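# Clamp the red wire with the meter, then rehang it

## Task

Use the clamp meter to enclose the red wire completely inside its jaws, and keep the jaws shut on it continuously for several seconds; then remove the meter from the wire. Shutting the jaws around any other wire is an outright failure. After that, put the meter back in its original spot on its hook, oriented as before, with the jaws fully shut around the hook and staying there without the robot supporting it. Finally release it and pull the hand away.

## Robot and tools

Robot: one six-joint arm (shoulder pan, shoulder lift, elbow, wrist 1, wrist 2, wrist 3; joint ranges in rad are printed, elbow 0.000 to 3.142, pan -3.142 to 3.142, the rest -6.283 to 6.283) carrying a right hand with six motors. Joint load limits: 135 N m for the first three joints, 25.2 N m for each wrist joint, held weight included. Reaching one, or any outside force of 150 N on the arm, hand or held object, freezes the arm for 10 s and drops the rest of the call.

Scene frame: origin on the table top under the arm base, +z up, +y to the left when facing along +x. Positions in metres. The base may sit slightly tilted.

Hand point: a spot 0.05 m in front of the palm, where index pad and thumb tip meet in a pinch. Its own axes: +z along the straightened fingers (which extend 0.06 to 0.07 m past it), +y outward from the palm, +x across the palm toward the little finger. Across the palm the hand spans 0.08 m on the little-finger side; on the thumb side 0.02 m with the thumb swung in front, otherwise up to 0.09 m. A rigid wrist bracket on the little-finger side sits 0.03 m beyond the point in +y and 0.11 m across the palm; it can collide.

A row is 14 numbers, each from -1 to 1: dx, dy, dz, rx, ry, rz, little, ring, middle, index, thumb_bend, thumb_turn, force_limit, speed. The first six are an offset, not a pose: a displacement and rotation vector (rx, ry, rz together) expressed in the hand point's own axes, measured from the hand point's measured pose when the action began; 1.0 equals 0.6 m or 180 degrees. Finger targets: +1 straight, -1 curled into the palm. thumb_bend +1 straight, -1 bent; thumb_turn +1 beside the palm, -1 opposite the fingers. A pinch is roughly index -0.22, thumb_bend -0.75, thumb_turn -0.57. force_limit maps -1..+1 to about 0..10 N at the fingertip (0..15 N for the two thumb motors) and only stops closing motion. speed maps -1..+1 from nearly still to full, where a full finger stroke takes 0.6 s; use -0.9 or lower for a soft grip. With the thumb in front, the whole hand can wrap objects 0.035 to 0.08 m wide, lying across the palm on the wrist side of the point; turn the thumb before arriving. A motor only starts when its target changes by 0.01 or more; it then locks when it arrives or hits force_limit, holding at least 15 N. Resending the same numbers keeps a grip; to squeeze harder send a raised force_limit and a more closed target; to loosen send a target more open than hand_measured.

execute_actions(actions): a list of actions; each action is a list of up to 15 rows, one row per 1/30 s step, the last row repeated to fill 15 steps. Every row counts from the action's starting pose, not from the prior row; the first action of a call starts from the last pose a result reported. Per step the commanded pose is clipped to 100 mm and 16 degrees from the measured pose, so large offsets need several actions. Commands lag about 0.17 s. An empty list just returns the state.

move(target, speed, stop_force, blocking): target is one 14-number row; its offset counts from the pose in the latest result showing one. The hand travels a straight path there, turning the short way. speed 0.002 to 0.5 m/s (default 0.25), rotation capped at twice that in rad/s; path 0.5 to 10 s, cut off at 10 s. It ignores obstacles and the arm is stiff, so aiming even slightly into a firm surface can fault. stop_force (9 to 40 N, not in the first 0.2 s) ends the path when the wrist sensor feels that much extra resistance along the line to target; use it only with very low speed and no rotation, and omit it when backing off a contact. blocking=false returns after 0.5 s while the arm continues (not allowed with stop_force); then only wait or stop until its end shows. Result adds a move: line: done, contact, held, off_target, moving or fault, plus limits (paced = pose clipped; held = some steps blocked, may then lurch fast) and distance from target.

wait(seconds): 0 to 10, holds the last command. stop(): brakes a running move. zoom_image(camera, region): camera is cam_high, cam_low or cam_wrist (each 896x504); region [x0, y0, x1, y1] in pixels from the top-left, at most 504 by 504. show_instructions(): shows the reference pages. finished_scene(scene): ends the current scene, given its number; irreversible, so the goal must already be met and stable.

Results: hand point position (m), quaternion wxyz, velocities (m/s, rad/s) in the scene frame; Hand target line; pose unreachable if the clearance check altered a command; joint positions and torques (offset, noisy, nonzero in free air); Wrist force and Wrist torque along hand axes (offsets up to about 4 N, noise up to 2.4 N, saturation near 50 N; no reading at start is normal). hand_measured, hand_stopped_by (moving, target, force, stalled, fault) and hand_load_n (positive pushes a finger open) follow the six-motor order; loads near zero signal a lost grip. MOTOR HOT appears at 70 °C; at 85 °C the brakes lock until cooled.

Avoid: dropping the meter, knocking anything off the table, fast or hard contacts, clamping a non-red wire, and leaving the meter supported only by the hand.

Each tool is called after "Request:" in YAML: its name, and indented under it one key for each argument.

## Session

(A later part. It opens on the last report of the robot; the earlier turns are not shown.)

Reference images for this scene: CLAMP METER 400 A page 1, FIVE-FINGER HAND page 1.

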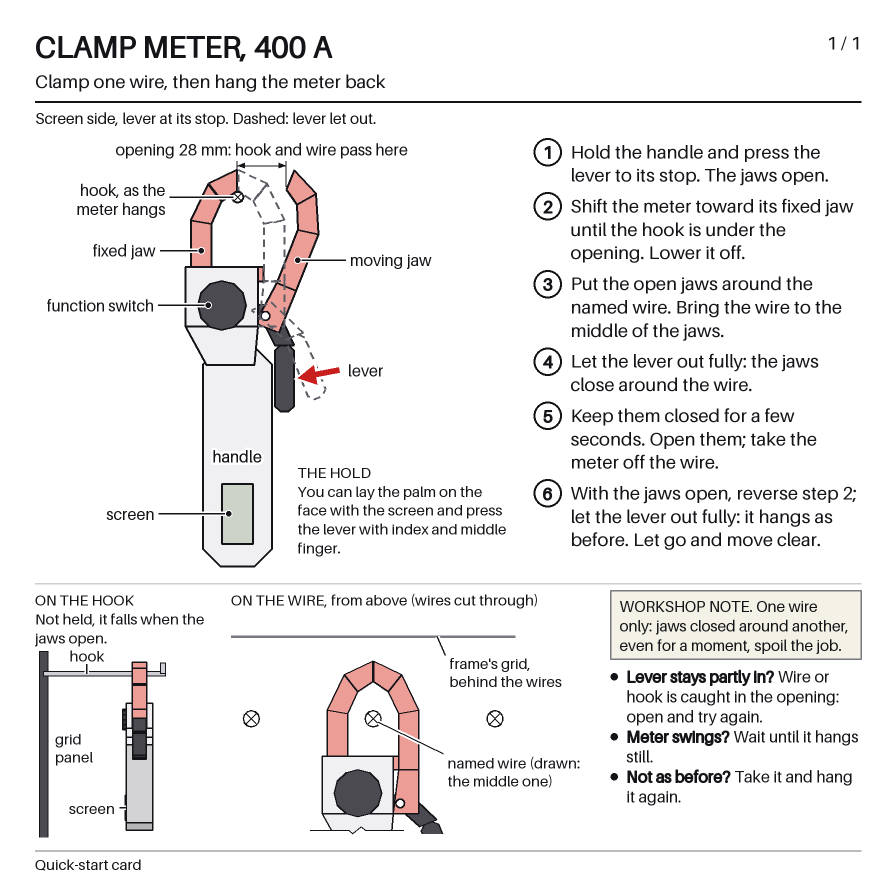

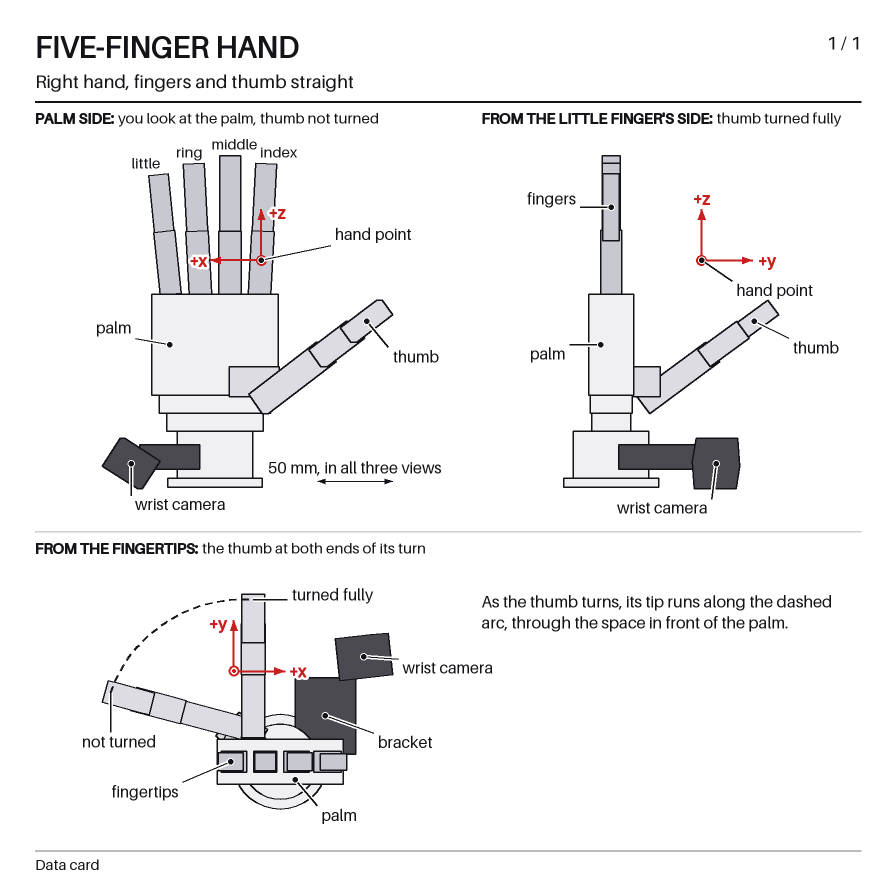

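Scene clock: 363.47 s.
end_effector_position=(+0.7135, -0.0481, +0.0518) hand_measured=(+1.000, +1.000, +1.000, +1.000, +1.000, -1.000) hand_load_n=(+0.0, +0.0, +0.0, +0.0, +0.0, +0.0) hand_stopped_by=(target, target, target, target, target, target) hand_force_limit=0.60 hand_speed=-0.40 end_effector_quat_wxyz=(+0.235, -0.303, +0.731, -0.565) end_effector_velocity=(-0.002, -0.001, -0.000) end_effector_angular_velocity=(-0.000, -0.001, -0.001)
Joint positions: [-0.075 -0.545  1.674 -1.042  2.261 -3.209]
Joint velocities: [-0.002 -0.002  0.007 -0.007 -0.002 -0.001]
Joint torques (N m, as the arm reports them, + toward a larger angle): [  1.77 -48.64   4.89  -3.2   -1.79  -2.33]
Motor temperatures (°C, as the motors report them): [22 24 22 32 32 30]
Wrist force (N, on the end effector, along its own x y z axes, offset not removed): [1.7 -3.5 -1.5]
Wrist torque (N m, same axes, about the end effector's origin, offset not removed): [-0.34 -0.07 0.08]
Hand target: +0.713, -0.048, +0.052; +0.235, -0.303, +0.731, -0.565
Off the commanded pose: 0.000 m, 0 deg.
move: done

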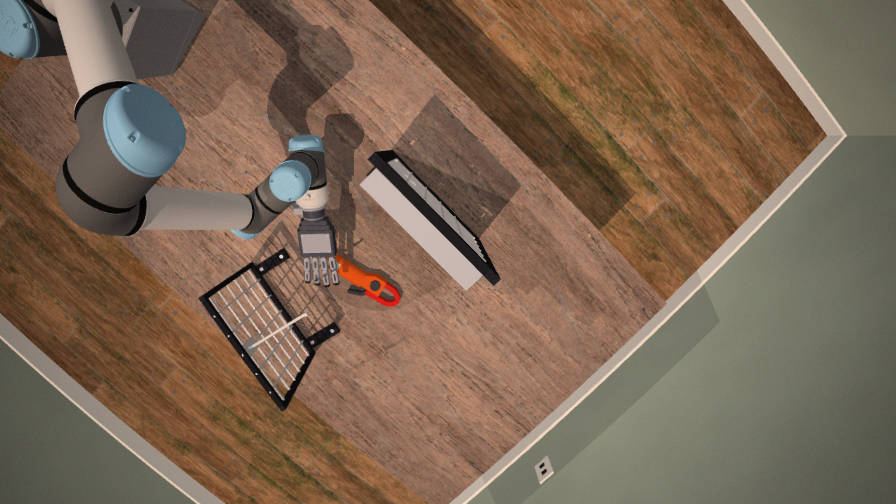

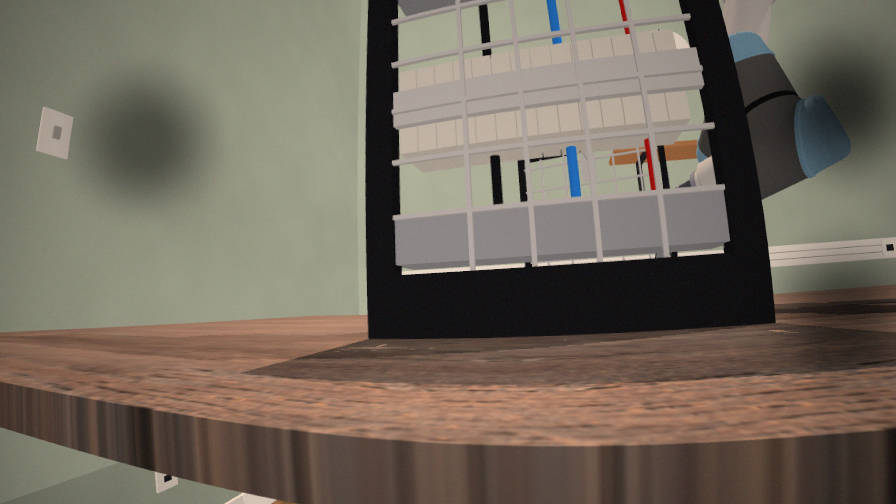

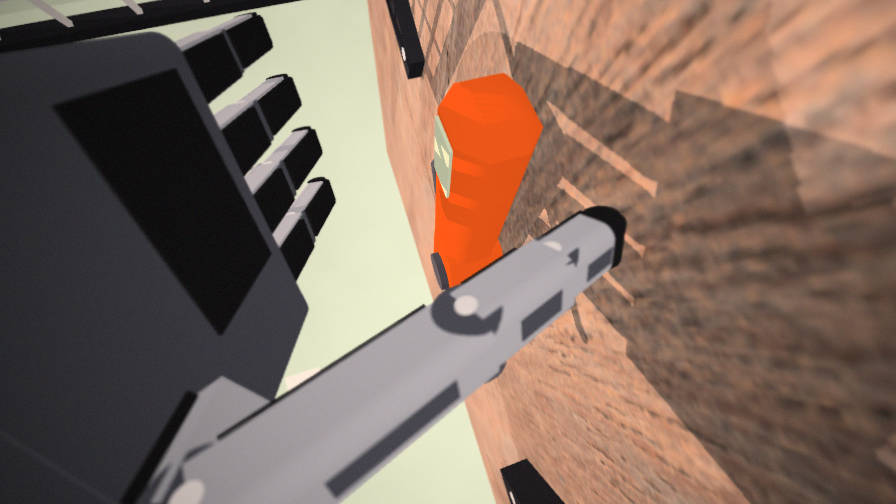

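Request:
move:
  target: [-0.025,0.008,0,0,0,0,-1,-1,-1,-1,1,-1,0.6,0]
  speed: 0.02

Request:
move:
  target: [0,-0.05,0.195,0,0,0,-1,-1,-1,-1,1,-1,0.6,0]
  speed: 0.02
  stop_force: 12

Scene clock: 369.67 s.
end_effector_position=(+0.7232, -0.0367, +0.0472) hand_measured=(-1.000, -1.000, +0.192, -1.000, +1.000, -1.000) hand_load_n=(+0.0, +0.0, +21.0, +0.0, +0.0, +0.0) hand_stopped_by=(target, target, force, target, target, target) hand_force_limit=0.60 hand_speed=0.00 end_effector_quat_wxyz=(+0.235, -0.303, +0.731, -0.565) end_effector_velocity=(-0.000, +0.001, +0.000) end_effector_angular_velocity=(-0.000, +0.001, -0.000)
Joint positions: [-0.054 -0.519  1.63  -1.023  2.282 -3.206]
Joint velocities: [ 0.002 -0.     0.001  0.     0.002  0.   ]
Joint torques (N m, as the arm reports them, + toward a larger angle): [22.48  7.21 -9.51 11.4  -4.59  3.53]
Motor temperatures (°C, as the motors report them): [22 24 22 32 32 30]
Wrist force (N, on the end effector, along its own x y z axes, offset not removed): [29.9 -50.0 -27.4]
Wrist torque (N m, same axes, about the end effector's origin, offset not removed): [4.12 1.40 -0.60]
Hand target: +0.723, -0.037, +0.047; +0.235, -0.303, +0.731, -0.565
Off the commanded pose: 0.000 m, 0 deg.
move: done

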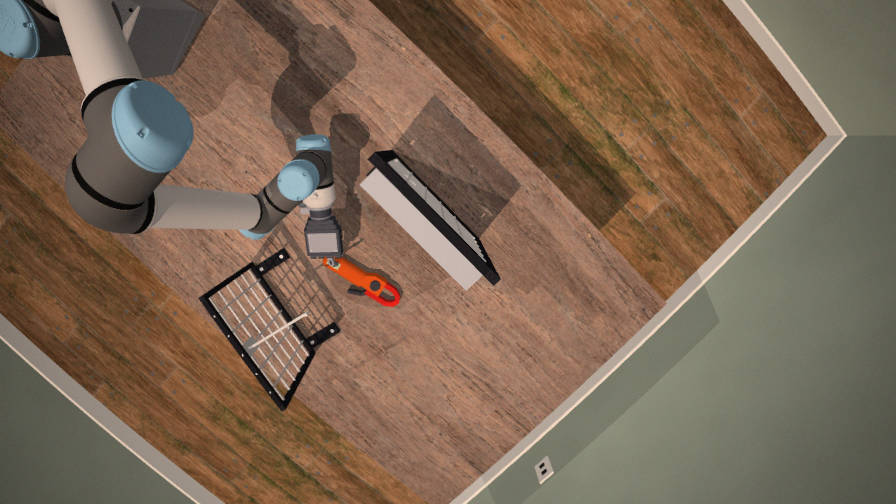

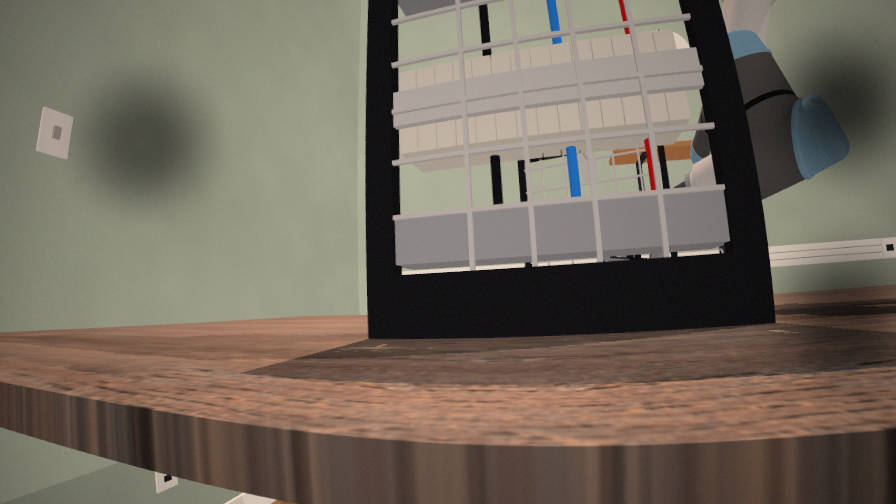

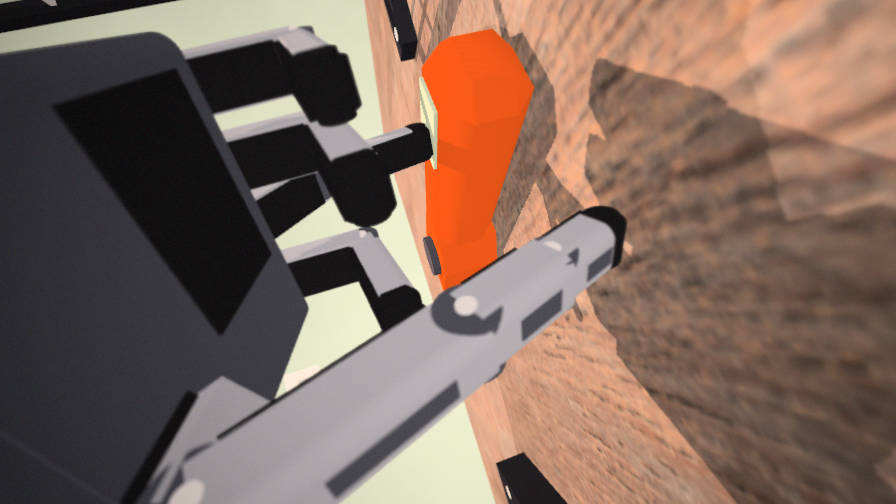

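Scene clock: 370.17 s.
end_effector_position=(+0.7232, -0.0367, +0.0471) hand_measured=(-1.000, -1.000, +0.194, -1.000, +1.000, -1.000) hand_load_n=(+0.0, +0.0, +21.0, +0.0, +0.0, +0.0) hand_stopped_by=(target, target, force, target, target, target) hand_force_limit=0.60 hand_speed=0.00 end_effector_quat_wxyz=(+0.235, -0.303, +0.731, -0.565) end_effector_velocity=(-0.001, +0.000, -0.000) end_effector_angular_velocity=(-0.000, +0.001, -0.000)
Joint positions: [-0.054 -0.519  1.63  -1.023  2.282 -3.206]
Joint velocities: [ 0.    -0.     0.002 -0.001  0.001 -0.   ]
Joint torques (N m, as the arm reports them, + toward a larger angle): [19.68 -5.96 20.22  7.38 -3.84  2.14]
Motor temperatures (°C, as the motors report them): [22 24 22 32 32 30]
Wrist force (N, on the end effector, along its own x y z axes, offset not removed): [21.4 -50.0 -28.8]
Wrist torque (N m, same axes, about the end effector's origin, offset not removed): [4.20 1.58 -0.85]
Hand target: +0.723, -0.037, +0.047; +0.235, -0.303, +0.731, -0.565
Off the commanded pose: 0.121 m, 0 deg.
move: contact

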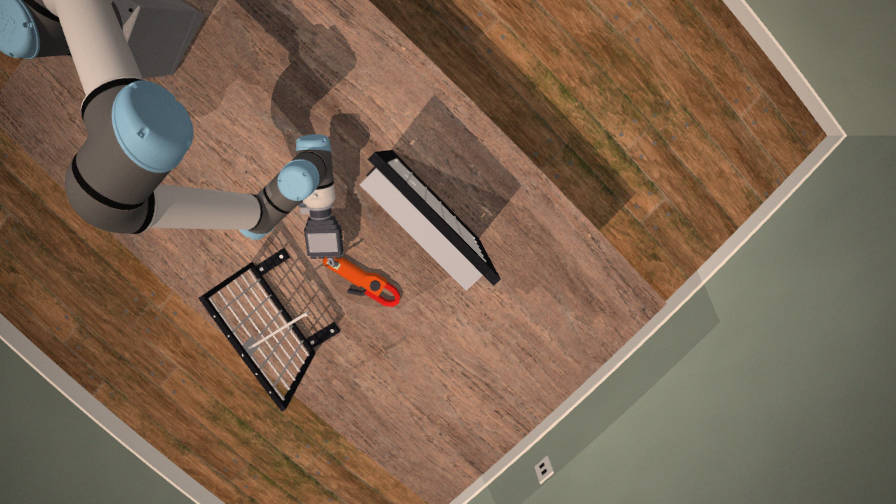

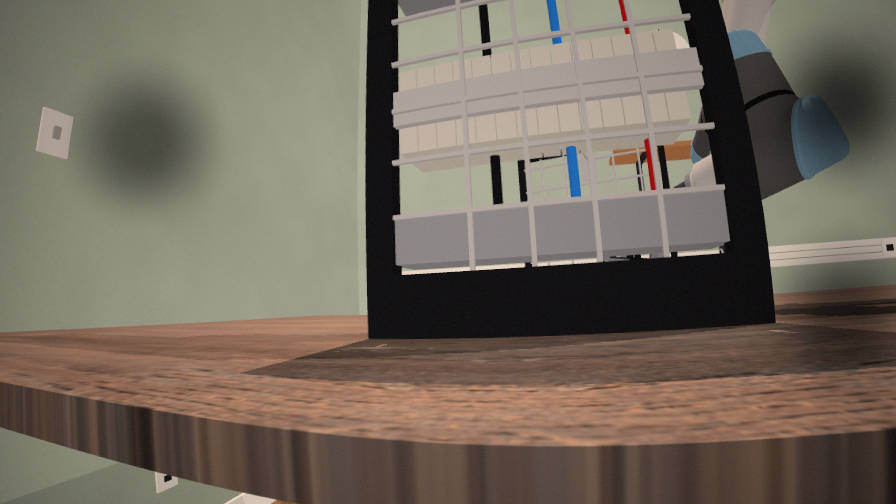

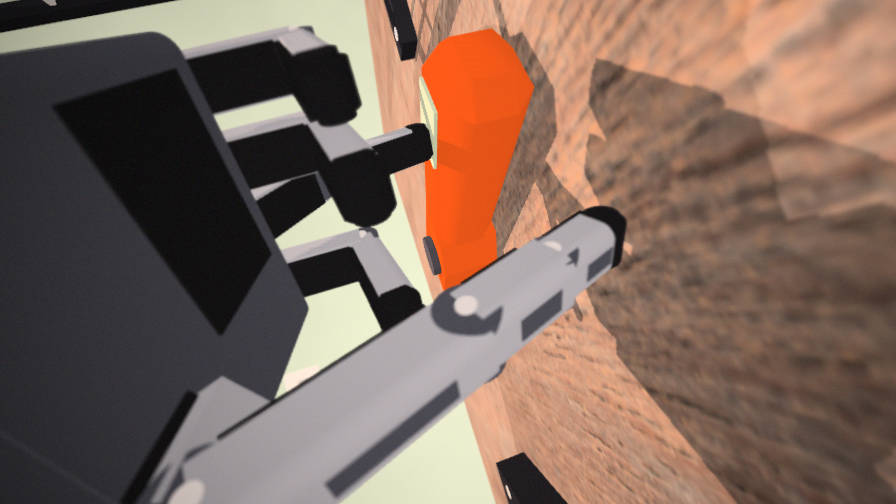

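Request:
move:
  target: [0,-0.015,0,0,0,0,-1,-1,0.15,-1,1,1,0.6,-0.5]
  speed: 0.01

Request:
move:
  target: [0,0.014,-0.055,0,0,0,-1,-1,0.15,-1,1,1,0.6,-0.5]
  speed: 0.02

Request:
move:
  target: [0,0.04,0.01,0,0,0,-1,-1,0.15,-1,1,1,0.6,-0.5]
  speed: 0.01
  stop_force: 10

Request:
move:
  target: [0,-0.045,0.175,0,0,0,-1,-1,0.15,-1,1,1,0.6,-0.5]
  speed: 0.02
  stop_force: 12

Scene clock: 385.97 s.
end_effector_position=(+0.7248, -0.0383, +0.0559) hand_measured=(-1.000, -1.000, +0.190, -1.000, +1.000, +1.000) hand_load_n=(+0.0, +0.0, +0.0, +0.0, +0.0, +0.0) hand_stopped_by=(target, target, force, target, target, target) hand_force_limit=0.60 hand_speed=-0.50 end_effector_quat_wxyz=(+0.235, -0.303, +0.731, -0.565) end_effector_velocity=(-0.000, +0.001, -0.000) end_effector_angular_velocity=(+0.000, +0.000, +0.001)
Joint positions: [-0.053 -0.536  1.633 -1.008  2.283 -3.206]
Joint velocities: [ 0.001  0.001  0.    -0.     0.     0.   ]
Joint torques (N m, as the arm reports them, + toward a larger angle): [ 22.37 -49.36   3.78   1.29   1.5    2.65]
Motor temperatures (°C, as the motors report them): [22 24 22 32 32 30]
Wrist force (N, on the end effector, along its own x y z axes, offset not removed): [0.1 0.2 -0.9]
Wrist torque (N m, same axes, about the end effector's origin, offset not removed): [0.16 0.15 0.05]
Hand target: +0.725, -0.038, +0.056; +0.235, -0.303, +0.731, -0.565
Off the commanded pose: 0.000 m, 0 deg.
move: done

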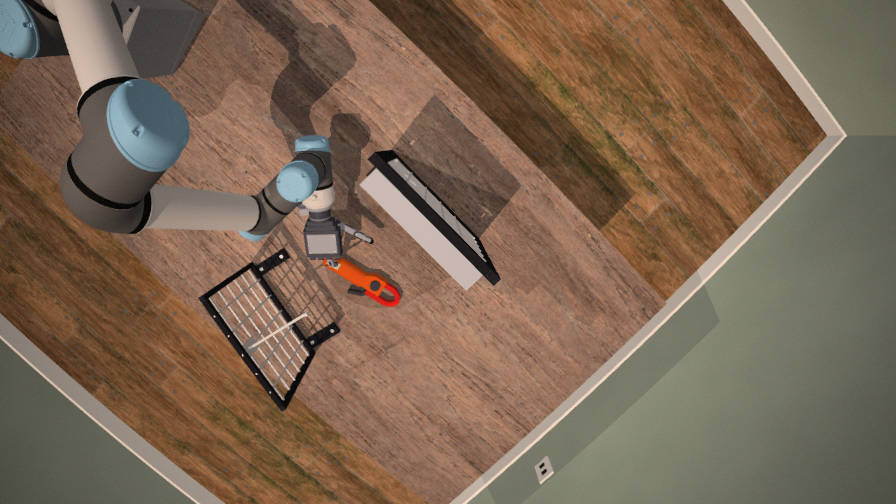

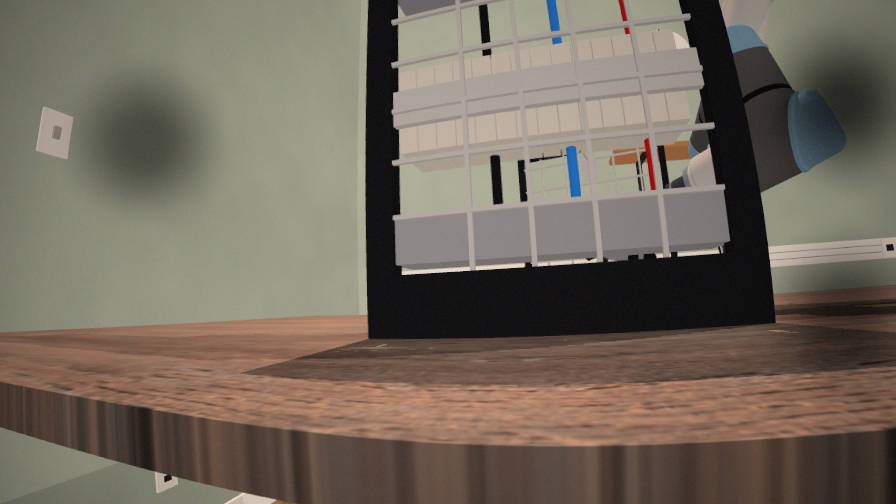

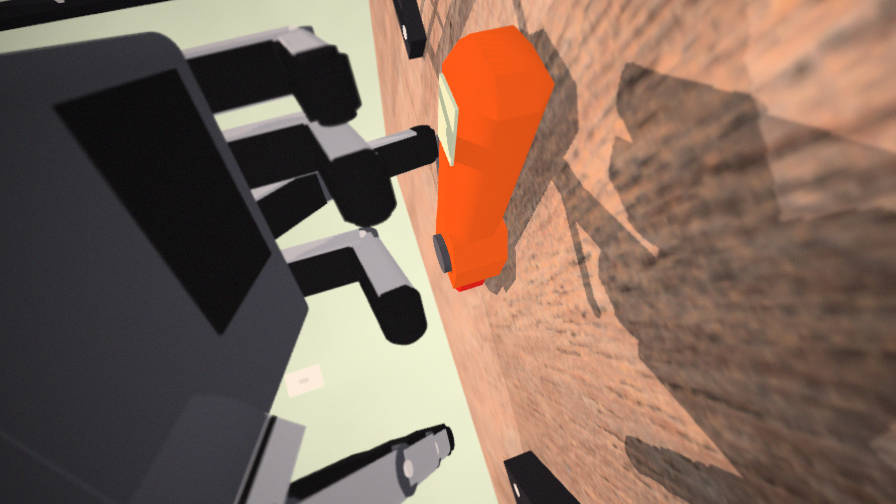

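Scene clock: 387.97 s.
end_effector_position=(+0.7009, -0.0144, +0.0560) hand_measured=(-1.000, -1.000, +0.190, -1.000, +1.000, +1.000) hand_load_n=(+0.0, +0.0, +0.0, +0.0, +0.0, +0.0) hand_stopped_by=(target, target, force, target, target, target) hand_force_limit=0.60 hand_speed=-0.50 end_effector_quat_wxyz=(+0.235, -0.303, +0.731, -0.565) end_effector_velocity=(-0.001, +0.002, +0.001) end_effector_angular_velocity=(-0.000, -0.002, +0.000)
Joint positions: [-0.012 -0.543  1.691 -1.056  2.324 -3.201]
Joint velocities: [ 0.004 -0.001  0.004 -0.004  0.003  0.   ]
Joint torques (N m, as the arm reports them, + toward a larger angle): [ 21.46 -47.97   4.91  -3.     1.39   2.54]
Motor temperatures (°C, as the motors report them): [22 24 22 32 32 30]
Wrist force (N, on the end effector, along its own x y z axes, offset not removed): [3.7 -1.9 0.4]
Wrist torque (N m, same axes, about the end effector's origin, offset not removed): [-0.30 -0.38 0.31]
Hand target: +0.701, -0.014, +0.056; +0.235, -0.303, +0.731, -0.565
Off the commanded pose: 0.000 m, 0 deg.
move: done

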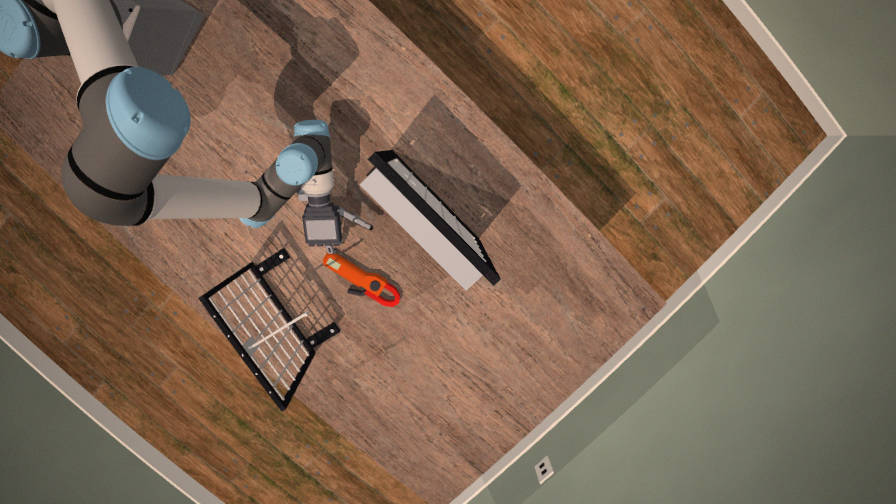

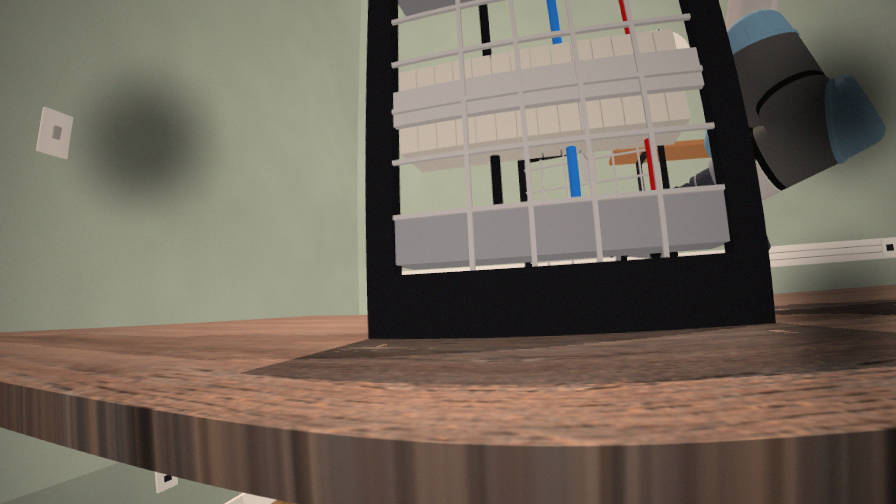

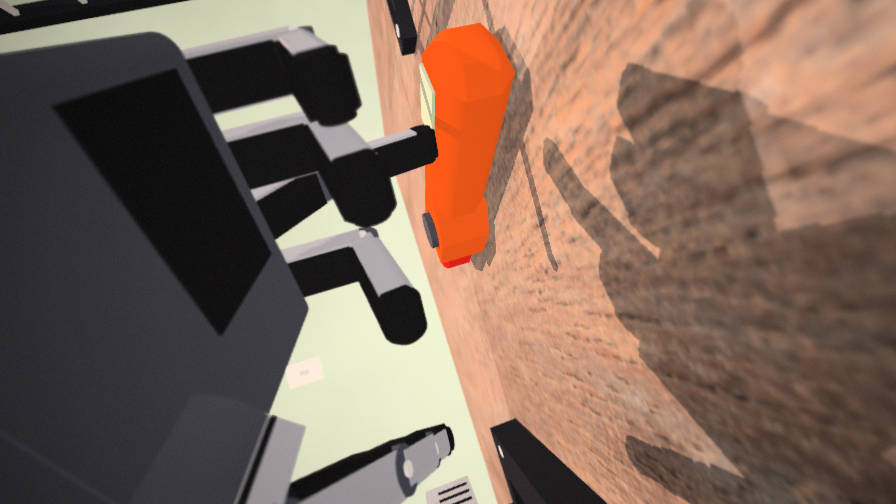

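Scene clock: 390.67 s.
end_effector_position=(+0.7008, -0.0143, +0.0316) hand_measured=(-1.000, -1.000, +0.190, -1.000, +1.000, +1.000) hand_load_n=(+0.0, +0.0, +0.0, +0.0, +0.0, +0.0) hand_stopped_by=(target, target, force, target, target, target) hand_force_limit=0.60 hand_speed=-0.50 end_effector_quat_wxyz=(+0.235, -0.303, +0.731, -0.565) end_effector_velocity=(-0.001, +0.002, -0.003) end_effector_angular_velocity=(+0.000, +0.001, +0.004)
Joint positions: [-0.022 -0.492  1.67  -1.087  2.314 -3.202]
Joint velocities: [ 0.001  0.005 -0.    -0.003 -0.003 -0.   ]
Joint torques (N m, as the arm reports them, + toward a larger angle): [  2.65 -37.24 -21.18  -3.04  -1.8   -2.28]
Motor temperatures (°C, as the motors report them): [22 24 22 32 32 30]
Wrist force (N, on the end effector, along its own x y z axes, offset not removed): [0.0 -3.5 -1.1]
Wrist torque (N m, same axes, about the end effector's origin, offset not removed): [-0.45 0.18 -0.05]
Hand target: +0.701, -0.014, +0.031; +0.235, -0.303, +0.731, -0.565
Off the commanded pose: 0.000 m, 0 deg.
move: done

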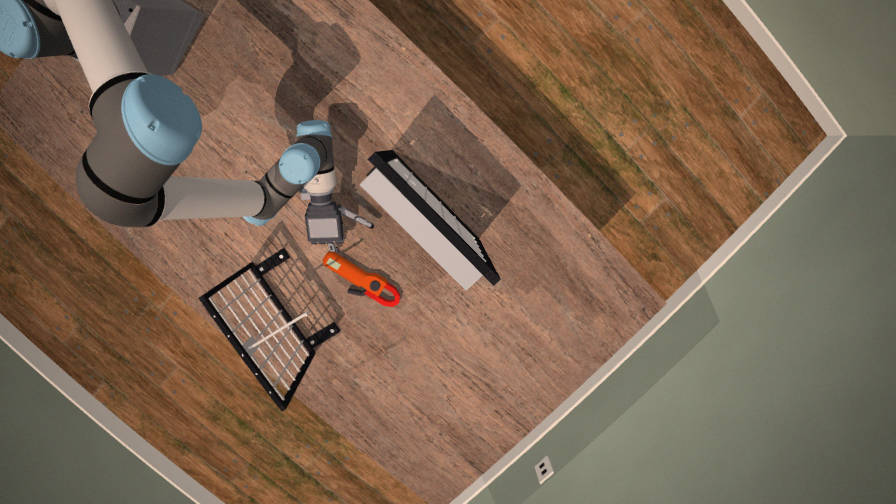

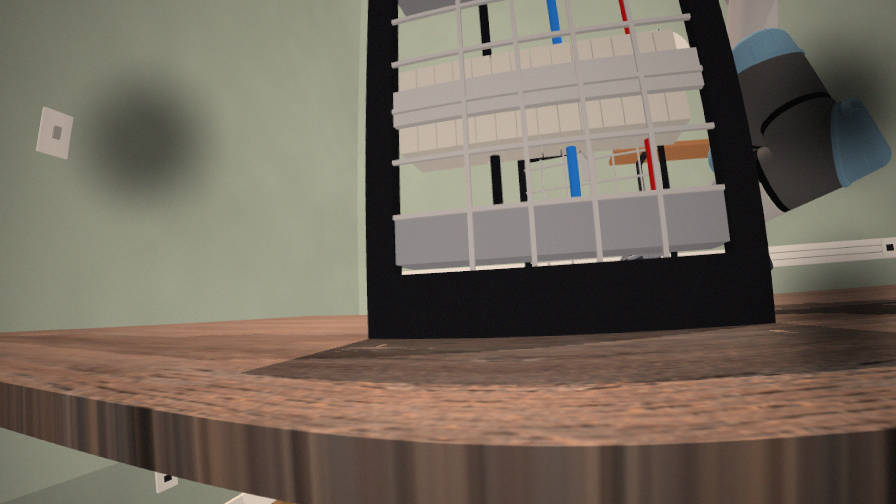

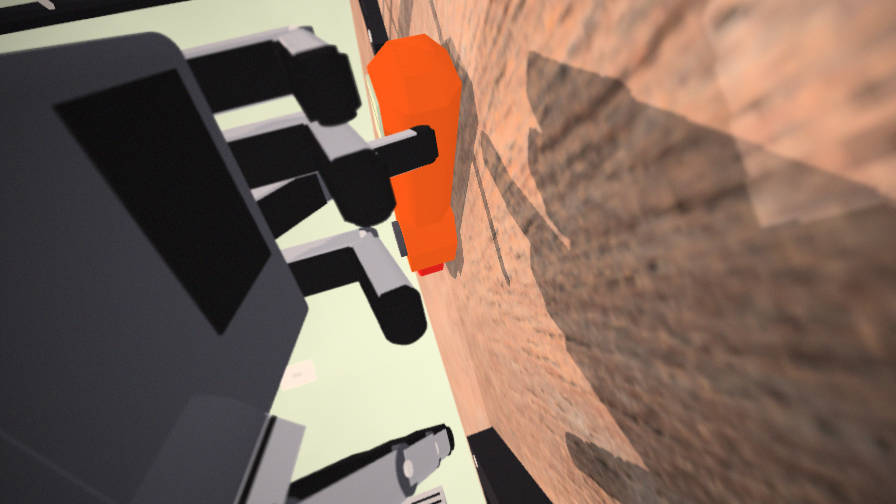

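Scene clock: 396.37 s.
end_effector_position=(+0.7773, -0.0906, +0.0313) hand_measured=(-1.000, -1.000, +0.190, -1.000, +1.000, +1.000) hand_load_n=(+0.0, +0.0, -0.5, +0.0, +0.0, +0.0) hand_stopped_by=(target, target, force, target, target, target) hand_force_limit=0.60 hand_speed=-0.50 end_effector_quat_wxyz=(+0.235, -0.303, +0.731, -0.565) end_effector_velocity=(+0.002, -0.003, +0.000) end_effector_angular_velocity=(-0.000, -0.001, -0.001)
Joint positions: [-0.14  -0.459  1.46  -0.919  2.197 -3.216]
Joint velocities: [-0.003  0.002 -0.008  0.005 -0.002 -0.   ]
Joint torques (N m, as the arm reports them, + toward a larger angle): [  2.79 -40.45 -26.1    1.11  -1.9   -2.3 ]
Motor temperatures (°C, as the motors report them): [22 24 22 32 32 30]
Wrist force (N, on the end effector, along its own x y z axes, offset not removed): [-0.3 -1.2 0.4]
Wrist torque (N m, same axes, about the end effector's origin, offset not removed): [-0.26 0.20 -0.14]
Hand target: +0.778, -0.091, +0.031; +0.235, -0.303, +0.731, -0.565
Off the commanded pose: 0.000 m, 0 deg.
move: done

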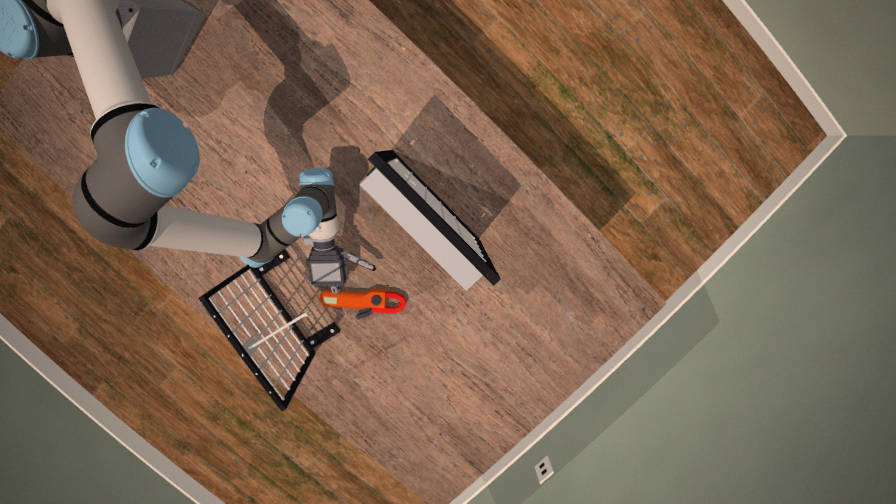

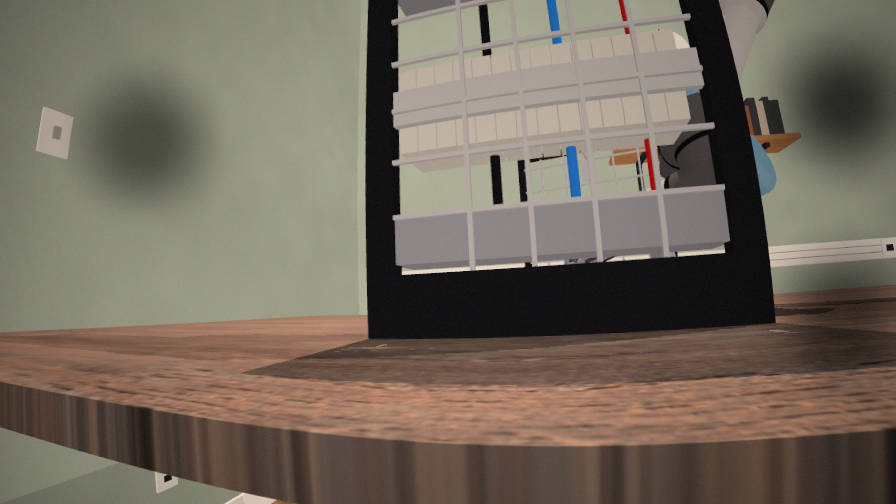

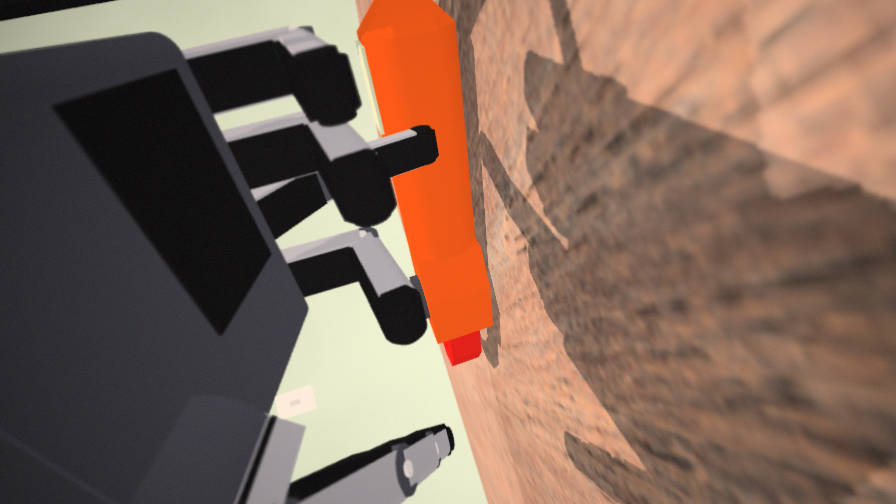

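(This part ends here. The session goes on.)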